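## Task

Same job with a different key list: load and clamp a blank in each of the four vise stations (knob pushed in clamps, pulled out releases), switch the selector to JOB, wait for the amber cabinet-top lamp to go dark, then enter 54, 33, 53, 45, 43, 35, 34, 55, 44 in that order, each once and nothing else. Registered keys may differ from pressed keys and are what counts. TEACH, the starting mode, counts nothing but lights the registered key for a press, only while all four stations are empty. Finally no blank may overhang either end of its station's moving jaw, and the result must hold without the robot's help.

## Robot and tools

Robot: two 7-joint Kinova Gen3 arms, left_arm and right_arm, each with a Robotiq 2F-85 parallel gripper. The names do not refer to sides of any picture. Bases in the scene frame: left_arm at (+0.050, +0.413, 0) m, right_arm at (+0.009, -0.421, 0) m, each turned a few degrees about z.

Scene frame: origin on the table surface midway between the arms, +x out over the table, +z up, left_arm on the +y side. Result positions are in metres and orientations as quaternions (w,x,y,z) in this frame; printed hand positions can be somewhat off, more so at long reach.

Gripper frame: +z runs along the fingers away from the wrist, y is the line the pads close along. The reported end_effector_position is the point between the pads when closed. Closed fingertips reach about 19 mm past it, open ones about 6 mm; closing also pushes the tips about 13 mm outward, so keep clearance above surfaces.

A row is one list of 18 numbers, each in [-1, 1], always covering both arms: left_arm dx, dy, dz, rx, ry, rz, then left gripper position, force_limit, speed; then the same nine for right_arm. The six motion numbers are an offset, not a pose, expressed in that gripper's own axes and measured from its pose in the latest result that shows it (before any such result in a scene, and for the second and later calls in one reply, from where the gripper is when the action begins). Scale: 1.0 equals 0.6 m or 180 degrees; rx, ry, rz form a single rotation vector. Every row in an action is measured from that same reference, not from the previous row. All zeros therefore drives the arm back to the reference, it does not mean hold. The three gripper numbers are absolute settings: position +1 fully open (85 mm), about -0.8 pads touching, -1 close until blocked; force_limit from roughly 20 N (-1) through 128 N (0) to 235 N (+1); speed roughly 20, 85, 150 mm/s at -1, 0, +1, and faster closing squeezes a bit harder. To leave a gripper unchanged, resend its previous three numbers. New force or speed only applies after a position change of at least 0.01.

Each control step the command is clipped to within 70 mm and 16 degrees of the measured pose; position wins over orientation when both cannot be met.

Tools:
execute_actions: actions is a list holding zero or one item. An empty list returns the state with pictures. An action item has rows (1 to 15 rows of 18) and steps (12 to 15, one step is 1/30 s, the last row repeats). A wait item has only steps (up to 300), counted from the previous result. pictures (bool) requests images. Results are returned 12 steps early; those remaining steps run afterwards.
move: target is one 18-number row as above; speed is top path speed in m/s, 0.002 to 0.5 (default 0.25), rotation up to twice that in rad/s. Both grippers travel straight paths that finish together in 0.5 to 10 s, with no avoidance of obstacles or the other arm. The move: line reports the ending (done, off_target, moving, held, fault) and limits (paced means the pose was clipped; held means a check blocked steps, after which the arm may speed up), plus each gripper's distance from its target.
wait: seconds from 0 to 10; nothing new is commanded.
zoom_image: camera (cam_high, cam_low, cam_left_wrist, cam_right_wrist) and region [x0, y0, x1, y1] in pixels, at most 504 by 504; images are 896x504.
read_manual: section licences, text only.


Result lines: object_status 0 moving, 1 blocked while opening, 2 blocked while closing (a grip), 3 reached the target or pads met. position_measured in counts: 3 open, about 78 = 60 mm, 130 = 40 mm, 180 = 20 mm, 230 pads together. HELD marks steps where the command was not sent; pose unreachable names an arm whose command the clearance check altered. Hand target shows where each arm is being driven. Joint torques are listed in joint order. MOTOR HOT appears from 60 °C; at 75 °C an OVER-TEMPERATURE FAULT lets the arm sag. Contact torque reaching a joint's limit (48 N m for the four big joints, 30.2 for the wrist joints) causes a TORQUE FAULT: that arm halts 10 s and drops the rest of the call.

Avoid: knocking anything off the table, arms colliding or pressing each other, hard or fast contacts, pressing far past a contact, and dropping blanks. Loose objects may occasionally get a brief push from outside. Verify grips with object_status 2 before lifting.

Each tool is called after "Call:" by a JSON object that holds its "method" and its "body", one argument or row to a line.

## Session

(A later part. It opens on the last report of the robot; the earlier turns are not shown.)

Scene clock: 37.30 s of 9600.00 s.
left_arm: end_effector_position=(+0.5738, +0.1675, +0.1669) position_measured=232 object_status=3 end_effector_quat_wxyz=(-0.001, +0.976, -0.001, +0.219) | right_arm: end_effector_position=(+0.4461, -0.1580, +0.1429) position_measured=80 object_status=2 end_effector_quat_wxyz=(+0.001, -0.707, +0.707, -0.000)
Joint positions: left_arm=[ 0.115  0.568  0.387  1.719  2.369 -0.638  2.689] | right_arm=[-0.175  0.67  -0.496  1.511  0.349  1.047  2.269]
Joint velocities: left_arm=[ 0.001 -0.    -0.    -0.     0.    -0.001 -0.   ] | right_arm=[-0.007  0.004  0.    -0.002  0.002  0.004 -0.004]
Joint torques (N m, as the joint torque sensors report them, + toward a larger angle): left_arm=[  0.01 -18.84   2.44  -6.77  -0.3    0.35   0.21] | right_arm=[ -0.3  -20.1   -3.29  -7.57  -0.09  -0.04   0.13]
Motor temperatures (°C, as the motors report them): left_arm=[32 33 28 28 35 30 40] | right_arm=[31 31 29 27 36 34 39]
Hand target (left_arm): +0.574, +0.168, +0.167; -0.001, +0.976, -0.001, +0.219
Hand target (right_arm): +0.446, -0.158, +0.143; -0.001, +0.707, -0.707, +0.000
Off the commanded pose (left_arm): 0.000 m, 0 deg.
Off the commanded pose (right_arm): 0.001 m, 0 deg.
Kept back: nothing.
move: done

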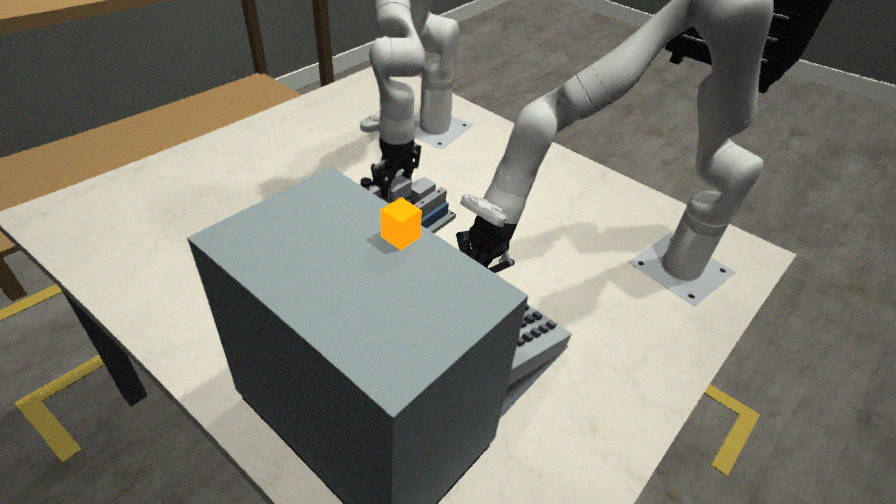

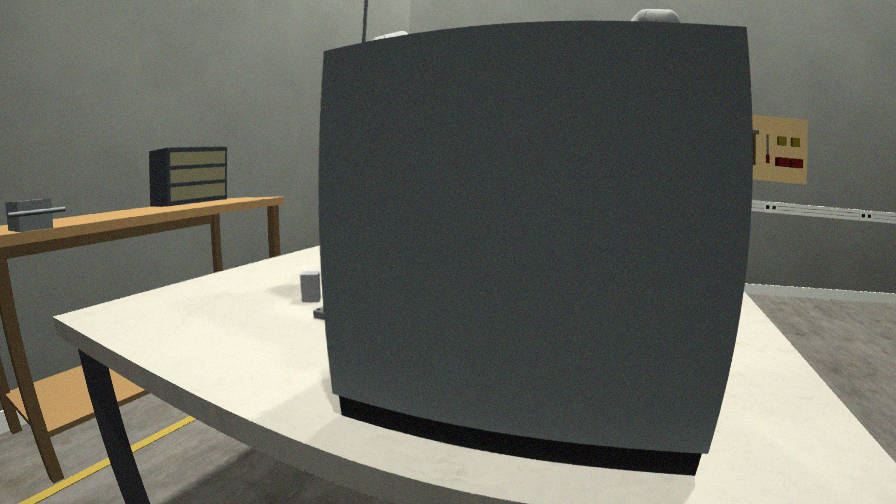

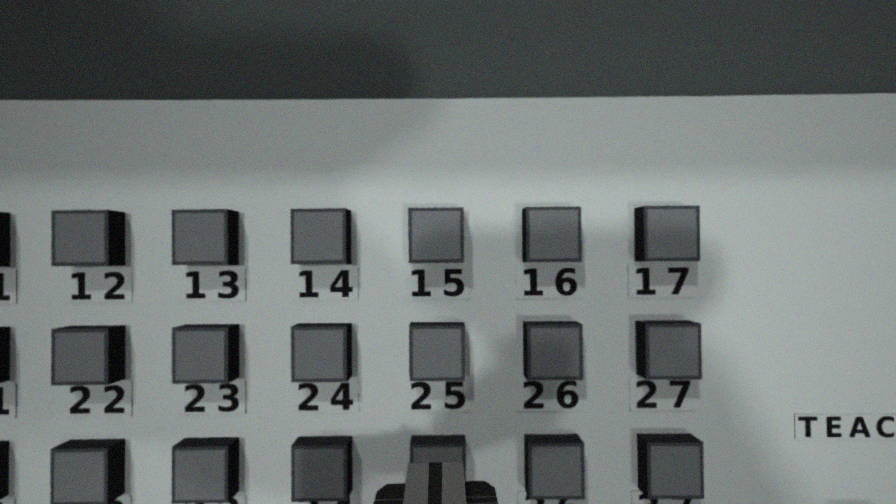

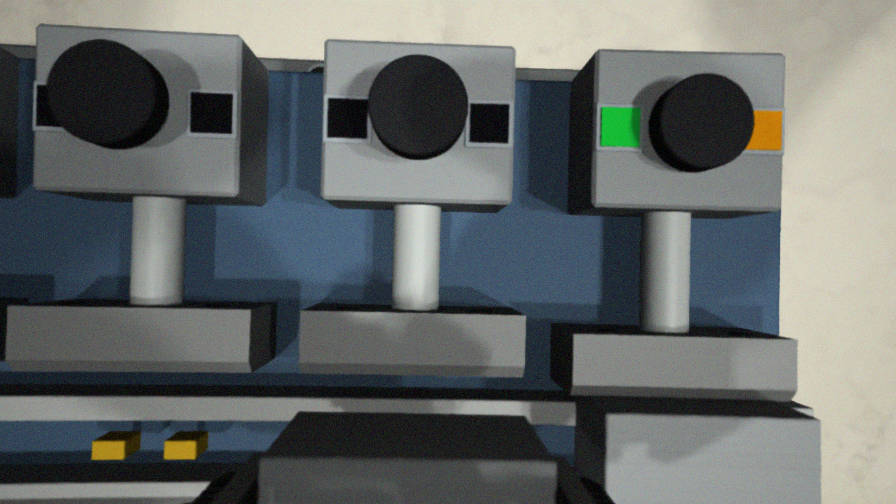

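Call:
{"method": "move", "body": {
  "target": [0,0,0,0,0,0,-1,0,1,0.0015,-0.0008,0.0748,0,0,0,-1,-0.4,-0.3],
  "speed": 0.045
}}

Call:
{"method": "execute_actions", "body": {
  "actions": [
    {"rows":[[0,0,0,0,0,0,-1,0,1,0,0,0.001,0,0,0,-1,-0.4,-0.3],[0,0,0,0,0,0,-1,0,1,0,0,0.001,0,0,0,-1,-0.4,-0.3],[0,0,0,0,0,0,-1,0,1,0,0,0.001,0,0,0,-1,-0.4,-0.3],[0,0,0,0,0,0,-1,0,1,0,0,0.001,0,0,0,-1,-0.4,-0.3],[0,0,0,0,0,0,-1,0,1,0,0,0.001,0,0,0,0.6,0,0.5]],"steps":12}
  ]
}}

Call:
{"method": "move", "body": {
  "target": [0,0,0,0,0,0,-1,0,1,0,0,-0.07,0,0,0,0.6,0,0.5],
  "speed": 0.15
}}

Call:
{"method": "move", "body": {
  "target": [0,0,0,0,0,0,-1,0,1,0.167,0,0,0,0,0,-1,0,1],
  "speed": 0.25
}}

Call:
{"method": "move", "body": {
  "target": [0,0,0,0,0,0,-1,0,1,0,0,0.036,0,0,0,-1,0,1],
  "speed": 0.04
}}

Scene clock: 39.97 s of 9600.00 s.
left_arm: end_effector_position=(+0.5738, +0.1675, +0.1669) position_measured=232 object_status=3 end_effector_quat_wxyz=(-0.001, +0.976, -0.001, +0.219) | right_arm: end_effector_position=(+0.4468, -0.1590, +0.0982) position_measured=80 object_status=2 end_effector_quat_wxyz=(+0.001, -0.707, +0.707, -0.001)
Joint positions: left_arm=[ 0.115  0.568  0.387  1.719  2.369 -0.638  2.689] | right_arm=[-0.186  0.731 -0.472  1.561  0.386  0.941  2.241]
Joint velocities: left_arm=[ 0.001 -0.    -0.     0.001  0.001  0.001 -0.   ] | right_arm=[-0.002  0.003  0.001  0.001  0.001 -0.003 -0.001]
Joint torques (N m, as the joint torque sensors report them, + toward a larger angle): left_arm=[  0.15 -18.79   2.34  -6.77  -0.31   0.36   0.13] | right_arm=[ -0.09 -20.08  -3.24  -6.81   0.05  -0.13  -0.02]
Motor temperatures (°C, as the motors report them): left_arm=[32 33 28 28 35 30 40] | right_arm=[31 31 29 27 36 34 39]
Hand target (left_arm): +0.574, +0.168, +0.167; -0.001, +0.976, -0.001, +0.219
Hand target (right_arm): +0.447, -0.159, +0.098; -0.001, +0.707, -0.707, +0.001
Off the commanded pose (left_arm): 0.000 m, 0 deg.
Off the commanded pose (right_arm): 0.000 m, 0 deg.
Kept back: nothing.
move: done

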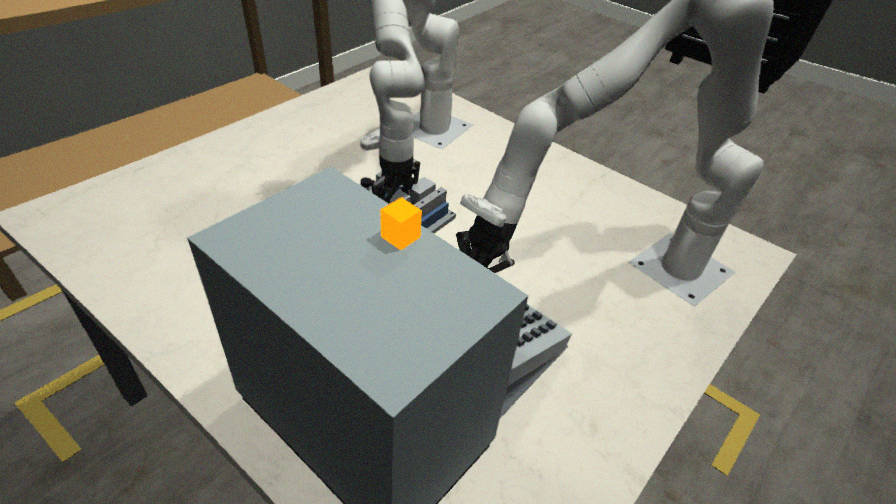

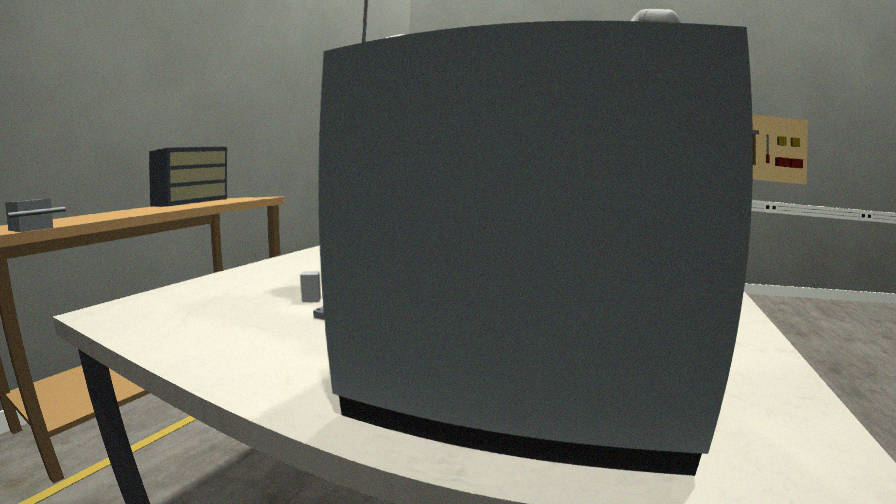

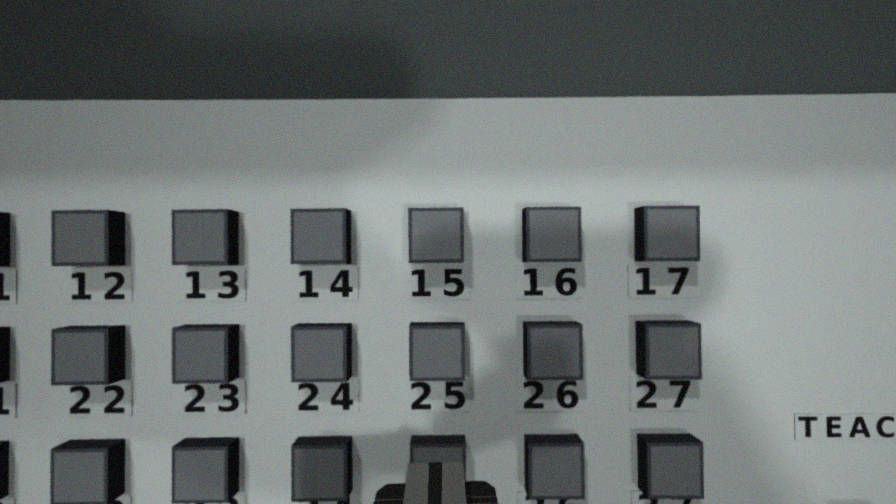

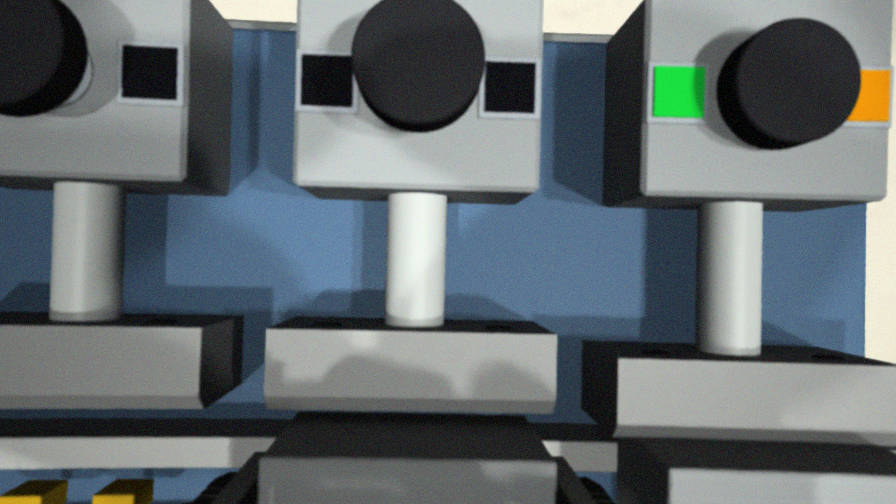

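Scene clock: 40.00 s of 9600.00 s.
left_arm: end_effector_position=(+0.5738, +0.1675, +0.1669) position_measured=232 object_status=3 end_effector_quat_wxyz=(-0.001, +0.976, -0.001, +0.219) | right_arm: end_effector_position=(+0.4468, -0.1590, +0.0981) position_measured=80 object_status=2 end_effector_quat_wxyz=(+0.001, -0.707, +0.707, -0.001)
Joint positions: left_arm=[ 0.115  0.568  0.387  1.719  2.369 -0.638  2.689] | right_arm=[-0.186  0.731 -0.472  1.561  0.386  0.941  2.241]
Joint velocities: left_arm=[-0.     0.001 -0.    -0.     0.001  0.002  0.   ] | right_arm=[ 0.     0.002  0.001  0.001  0.001 -0.003 -0.001]
Joint torques (N m, as the joint torque sensors report them, + toward a larger angle): left_arm=[  0.07 -18.79   2.37  -6.85  -0.26   0.38   0.22] | right_arm=[ -0.33 -20.17  -3.45  -6.81   0.1   -0.2   -0.07]
Motor temperatures (°C, as the motors report them): left_arm=[32 33 28 28 35 30 40] | right_arm=[31 31 29 27 36 34 39]
Kept back: the last 12 steps of this action, its rows measured from the state above.
Steps of this call (step 1: nothing new was sent). Readings (end_effector_position | what the end effector reports):
1: the state above

Scene clock: 41.43 s of 9600.00 s.
left_arm: end_effector_position=(+0.5738, +0.1675, +0.1669) position_measured=232 object_status=3 end_effector_quat_wxyz=(-0.001, +0.976, -0.001, +0.219) | right_arm: end_effector_position=(+0.4465, -0.1588, +0.1394) position_measured=53 object_status=3 end_effector_quat_wxyz=(+0.001, -0.707, +0.707, -0.000)
Joint positions: left_arm=[ 0.115  0.568  0.387  1.719  2.369 -0.638  2.689] | right_arm=[-0.174  0.674 -0.494  1.516  0.352  1.039  2.269]
Joint velocities: left_arm=[ 0.002 -0.     0.     0.    -0.    -0.002  0.001] | right_arm=[ 0.001 -0.003 -0.001 -0.002 -0.     0.003  0.001]
Joint torques (N m, as the joint torque sensors report them, + toward a larger angle): left_arm=[  0.16 -18.88   2.48  -6.8   -0.26   0.39   0.17] | right_arm=[ -0.36 -19.06  -3.11  -7.17   0.13   0.08   0.  ]
Motor temperatures (°C, as the motors report them): left_arm=[32 33 28 28 35 30 40] | right_arm=[31 31 29 27 36 34 39]
Hand target (left_arm): +0.574, +0.168, +0.167; -0.001, +0.976, -0.001, +0.219
Hand target (right_arm): +0.447, -0.159, +0.140; -0.001, +0.707, -0.707, +0.000
Off your previous action's commanded pose (left_arm): 0.000 m, 0 deg at its last step (step 12 of this call).
Off your previous action's commanded pose (right_arm): 0.000 m, 0 deg at its last step (step 12 of this call).
Off the commanded pose (left_arm): 0.000 m, 0 deg.
Off the commanded pose (right_arm): 0.000 m, 0 deg.
Kept back: nothing.
move: done

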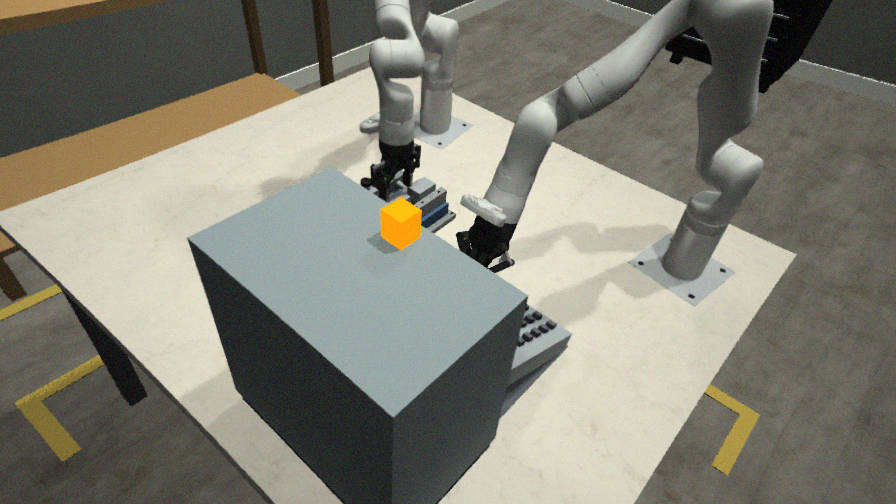

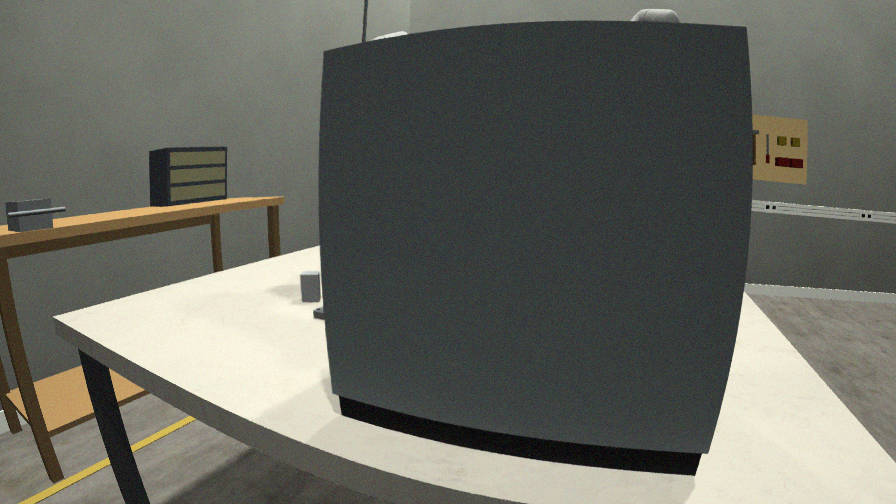

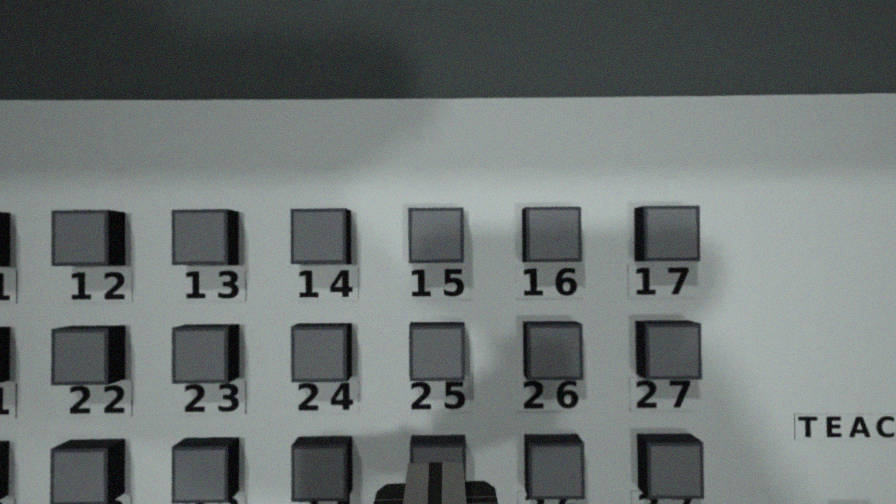

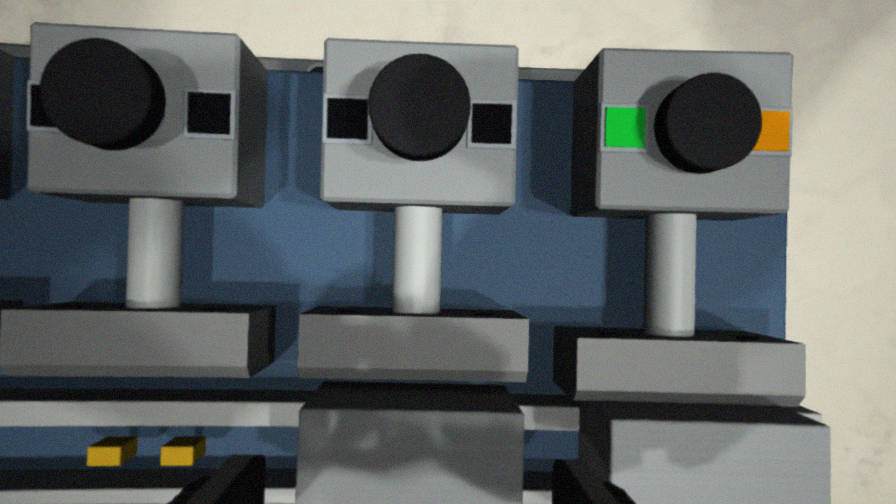

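Scene clock: 42.43 s of 9600.00 s.
left_arm: end_effector_position=(+0.5738, +0.1675, +0.1669) position_measured=232 object_status=3 end_effector_quat_wxyz=(-0.001, +0.976, -0.001, +0.219) | right_arm: end_effector_position=(+0.4471, -0.2588, +0.1394) position_measured=232 object_status=3 end_effector_quat_wxyz=(+0.001, -0.707, +0.707, -0.001)
Joint positions: left_arm=[ 0.115  0.568  0.387  1.719  2.369 -0.638  2.689] | right_arm=[ 0.037  0.591 -0.501  1.675  0.334  0.959  2.44 ]
Joint velocities: left_arm=[-0.001 -0.    -0.     0.     0.001  0.001  0.   ] | right_arm=[ 0.004 -0.003  0.001  0.001 -0.003 -0.     0.002]
Joint torques (N m, as the joint torque sensors report them, + toward a larger angle): left_arm=[  0.07 -18.78   2.47  -6.78  -0.27   0.4    0.2 ] | right_arm=[ -0.33 -17.12  -2.97  -6.57   0.01  -0.19   0.24]
Motor temperatures (°C, as the motors report them): left_arm=[32 33 28 28 35 30 40] | right_arm=[31 31 29 27 36 34 39]
Hand target (left_arm): +0.574, +0.168, +0.167; -0.001, +0.976, -0.001, +0.219
Hand target (right_arm): +0.447, -0.259, +0.140; -0.001, +0.707, -0.707, +0.001
Off the commanded pose (left_arm): 0.000 m, 0 deg.
Off the commanded pose (right_arm): 0.001 m, 0 deg.
Kept back: nothing.
move: done

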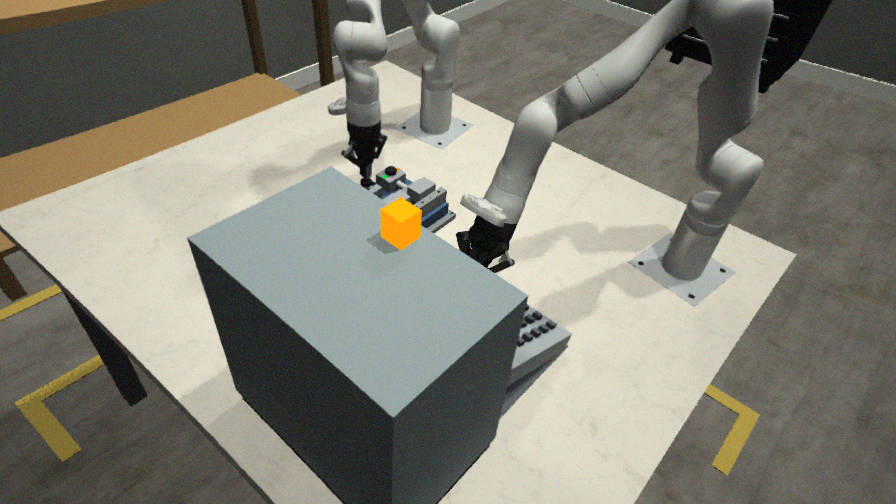

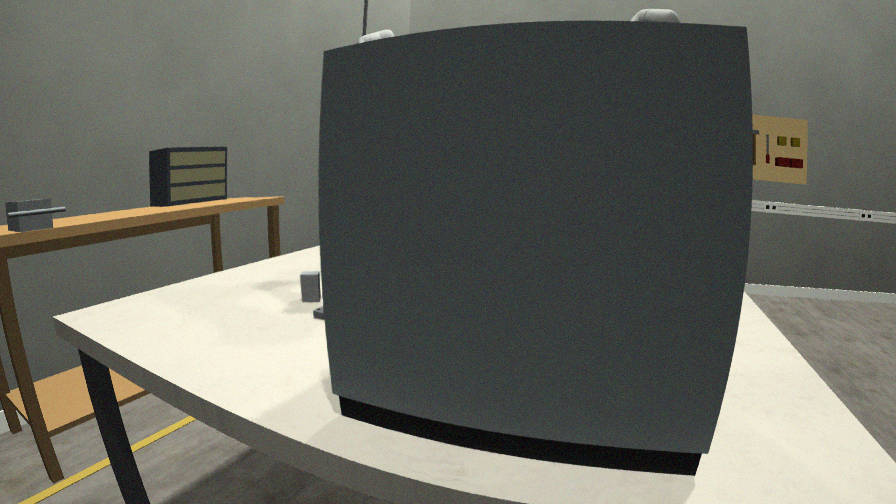

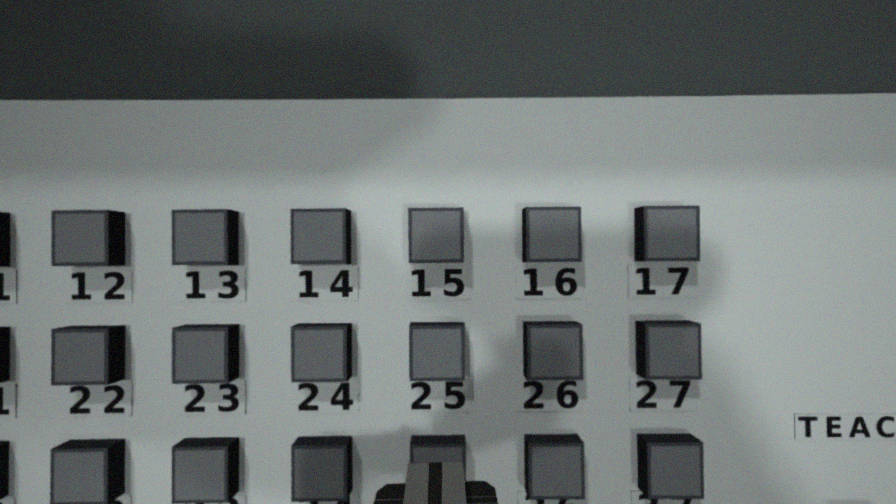

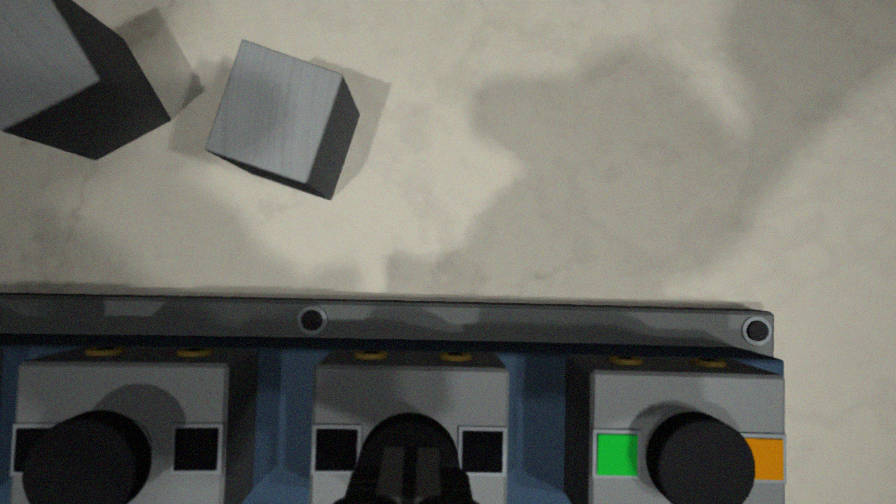

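Scene clock: 43.27 s of 9600.00 s.
left_arm: end_effector_position=(+0.5738, +0.1675, +0.1669) position_measured=232 object_status=3 end_effector_quat_wxyz=(-0.001, +0.976, -0.001, +0.219) | right_arm: end_effector_position=(+0.4471, -0.2588, +0.1195) position_measured=232 object_status=3 end_effector_quat_wxyz=(+0.001, -0.707, +0.707, -0.001)
Joint positions: left_arm=[ 0.115  0.568  0.387  1.719  2.369 -0.638  2.689] | right_arm=[ 0.028  0.62  -0.488  1.7    0.355  0.907  2.422]
Joint velocities: left_arm=[-0.002  0.    -0.    -0.     0.    -0.001  0.001] | right_arm=[-0.001  0.004  0.001  0.002  0.002 -0.004 -0.002]
Joint torques (N m, as the joint torque sensors report them, + toward a larger angle): left_arm=[  0.1  -18.78   2.42  -6.81  -0.19   0.34   0.17] | right_arm=[ -0.08 -14.74  -2.58  -6.28   0.27  -0.89  -0.04]
Motor temperatures (°C, as the motors report them): left_arm=[32 33 28 28 35 30 40] | right_arm=[31 31 29 27 36 34 39]
Hand target (left_arm): +0.574, +0.168, +0.167; -0.001, +0.976, -0.001, +0.219
Hand target (right_arm): +0.447, -0.259, +0.118; -0.001, +0.707, -0.707, +0.001
Off the commanded pose (left_arm): 0.000 m, 0 deg.
Off the commanded pose (right_arm): 0.002 m, 0 deg.
Kept back: nothing.
move: done

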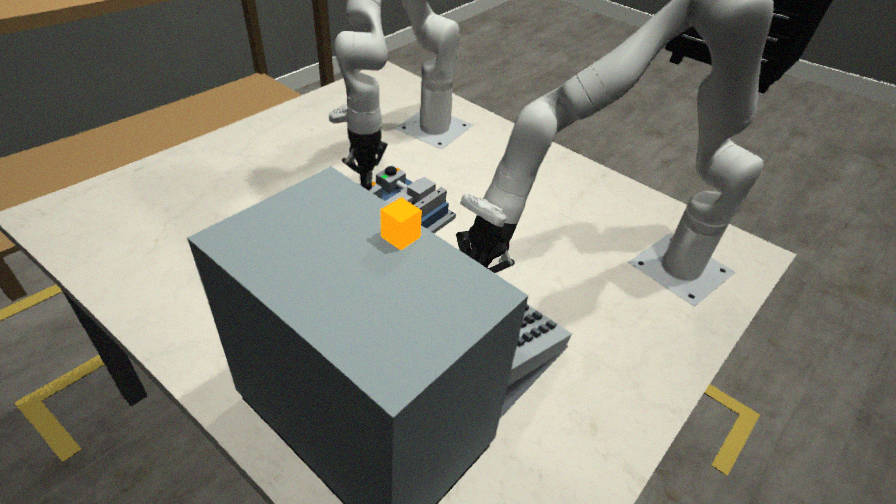

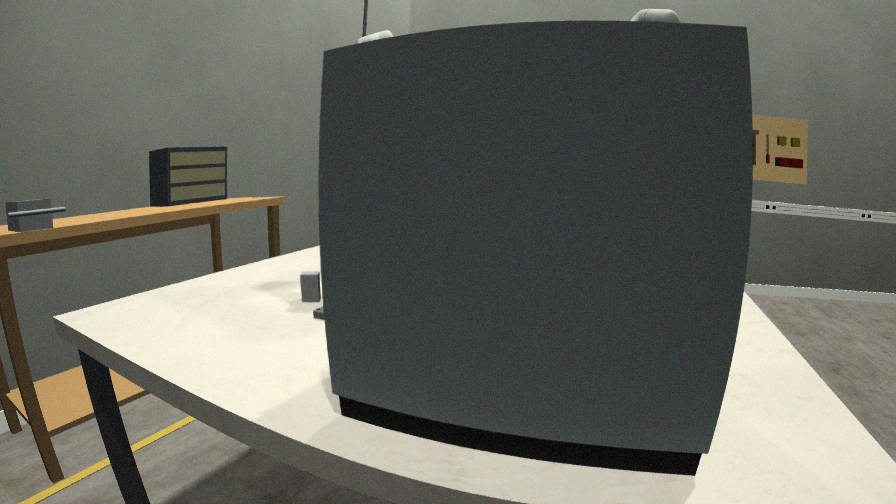

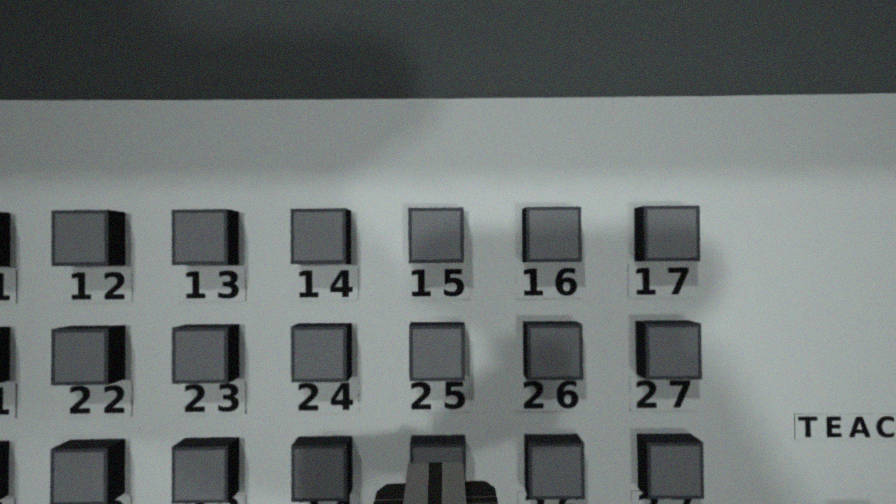

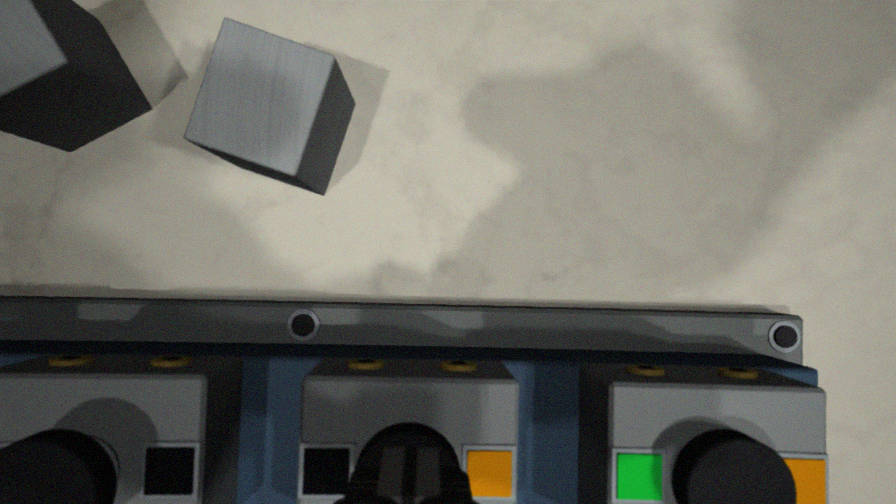

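Call:
{"method": "move", "body": {
  "target": [0,0,0,0,0,0,-1,0,1,0.179,-0.086,-0.045,0,0,0.101,0.3,0,0.2],
  "speed": 0.3
}}

Scene clock: 45.03 s of 9600.00 s.
left_arm: end_effector_position=(+0.5738, +0.1675, +0.1669) position_measured=232 object_status=3 end_effector_quat_wxyz=(-0.001, +0.976, -0.001, +0.219) | right_arm: end_effector_position=(+0.4993, -0.3656, +0.1471) position_measured=91 object_status=3 end_effector_quat_wxyz=(+0.002, -0.587, +0.810, -0.001)
Joint positions: left_arm=[ 0.115  0.568  0.387  1.719  2.369 -0.638  2.689] | right_arm=[ 0.211  0.615 -0.41   1.575  0.276  1.005  2.43 ]
Joint velocities: left_arm=[ 0.     0.001  0.     0.001 -0.    -0.002  0.001] | right_arm=[ 0.003  0.001  0.002 -0.003 -0.001  0.002  0.001]
Joint torques (N m, as the joint torque sensors report them, + toward a larger angle): left_arm=[  0.15 -18.74   2.51  -6.85  -0.26   0.41   0.13] | right_arm=[ -0.16 -18.57  -2.96  -6.85   0.11  -0.18  -0.1 ]
Motor temperatures (°C, as the motors report them): left_arm=[32 33 28 28 35 30 40] | right_arm=[31 31 29 27 36 34 39]
Hand target (left_arm): +0.574, +0.168, +0.167; -0.001, +0.976, -0.001, +0.219
Hand target (right_arm): +0.499, -0.366, +0.147; +0.002, -0.587, +0.810, -0.001
Off the commanded pose (left_arm): 0.000 m, 0 deg.
Off the commanded pose (right_arm): 0.001 m, 0 deg.
Kept back: nothing.
move: done

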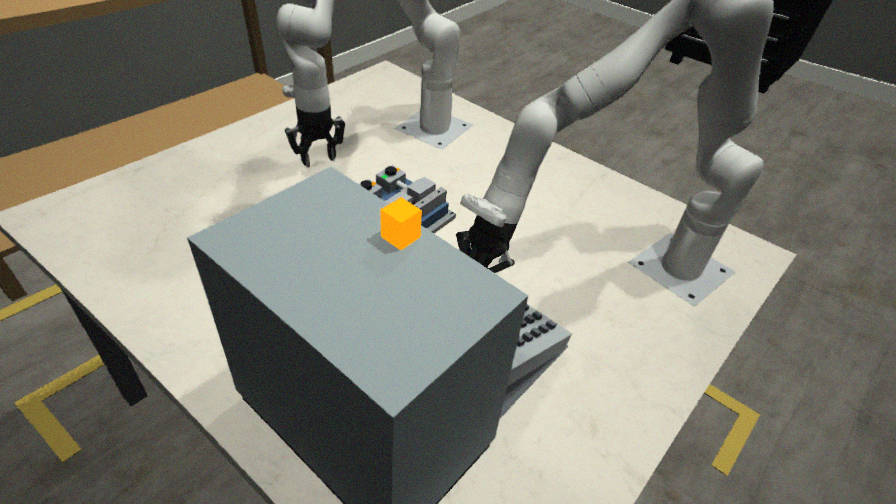

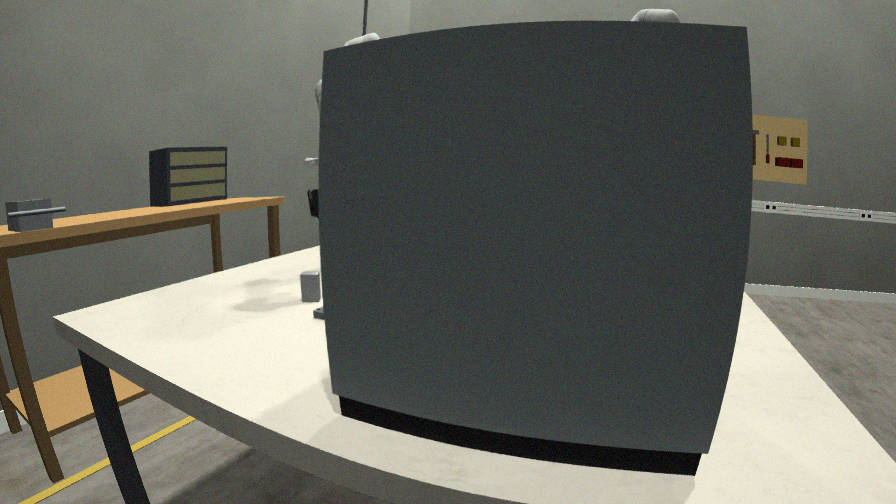

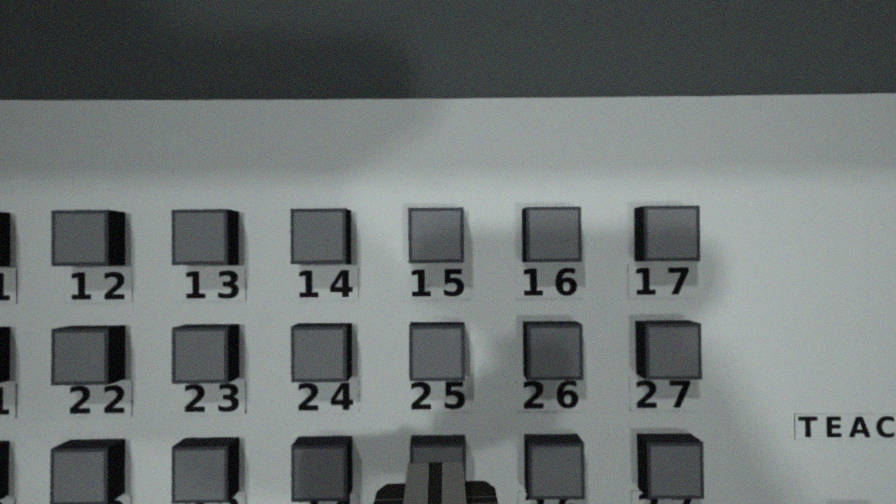

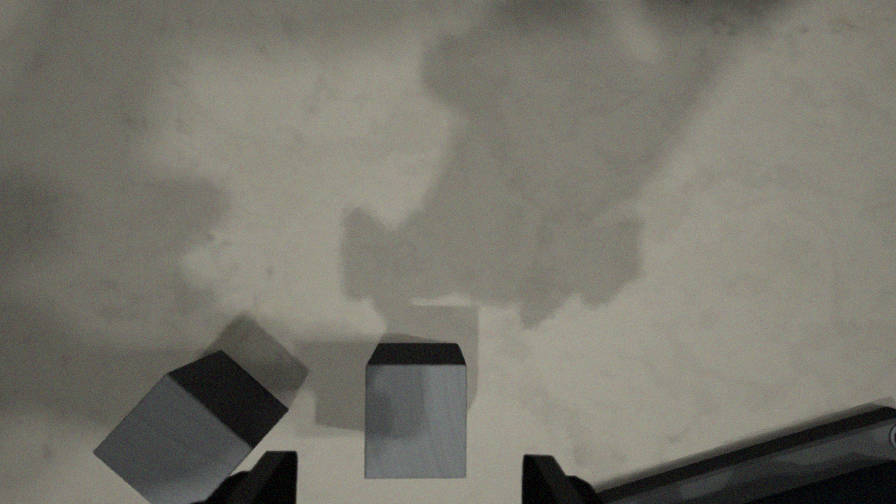

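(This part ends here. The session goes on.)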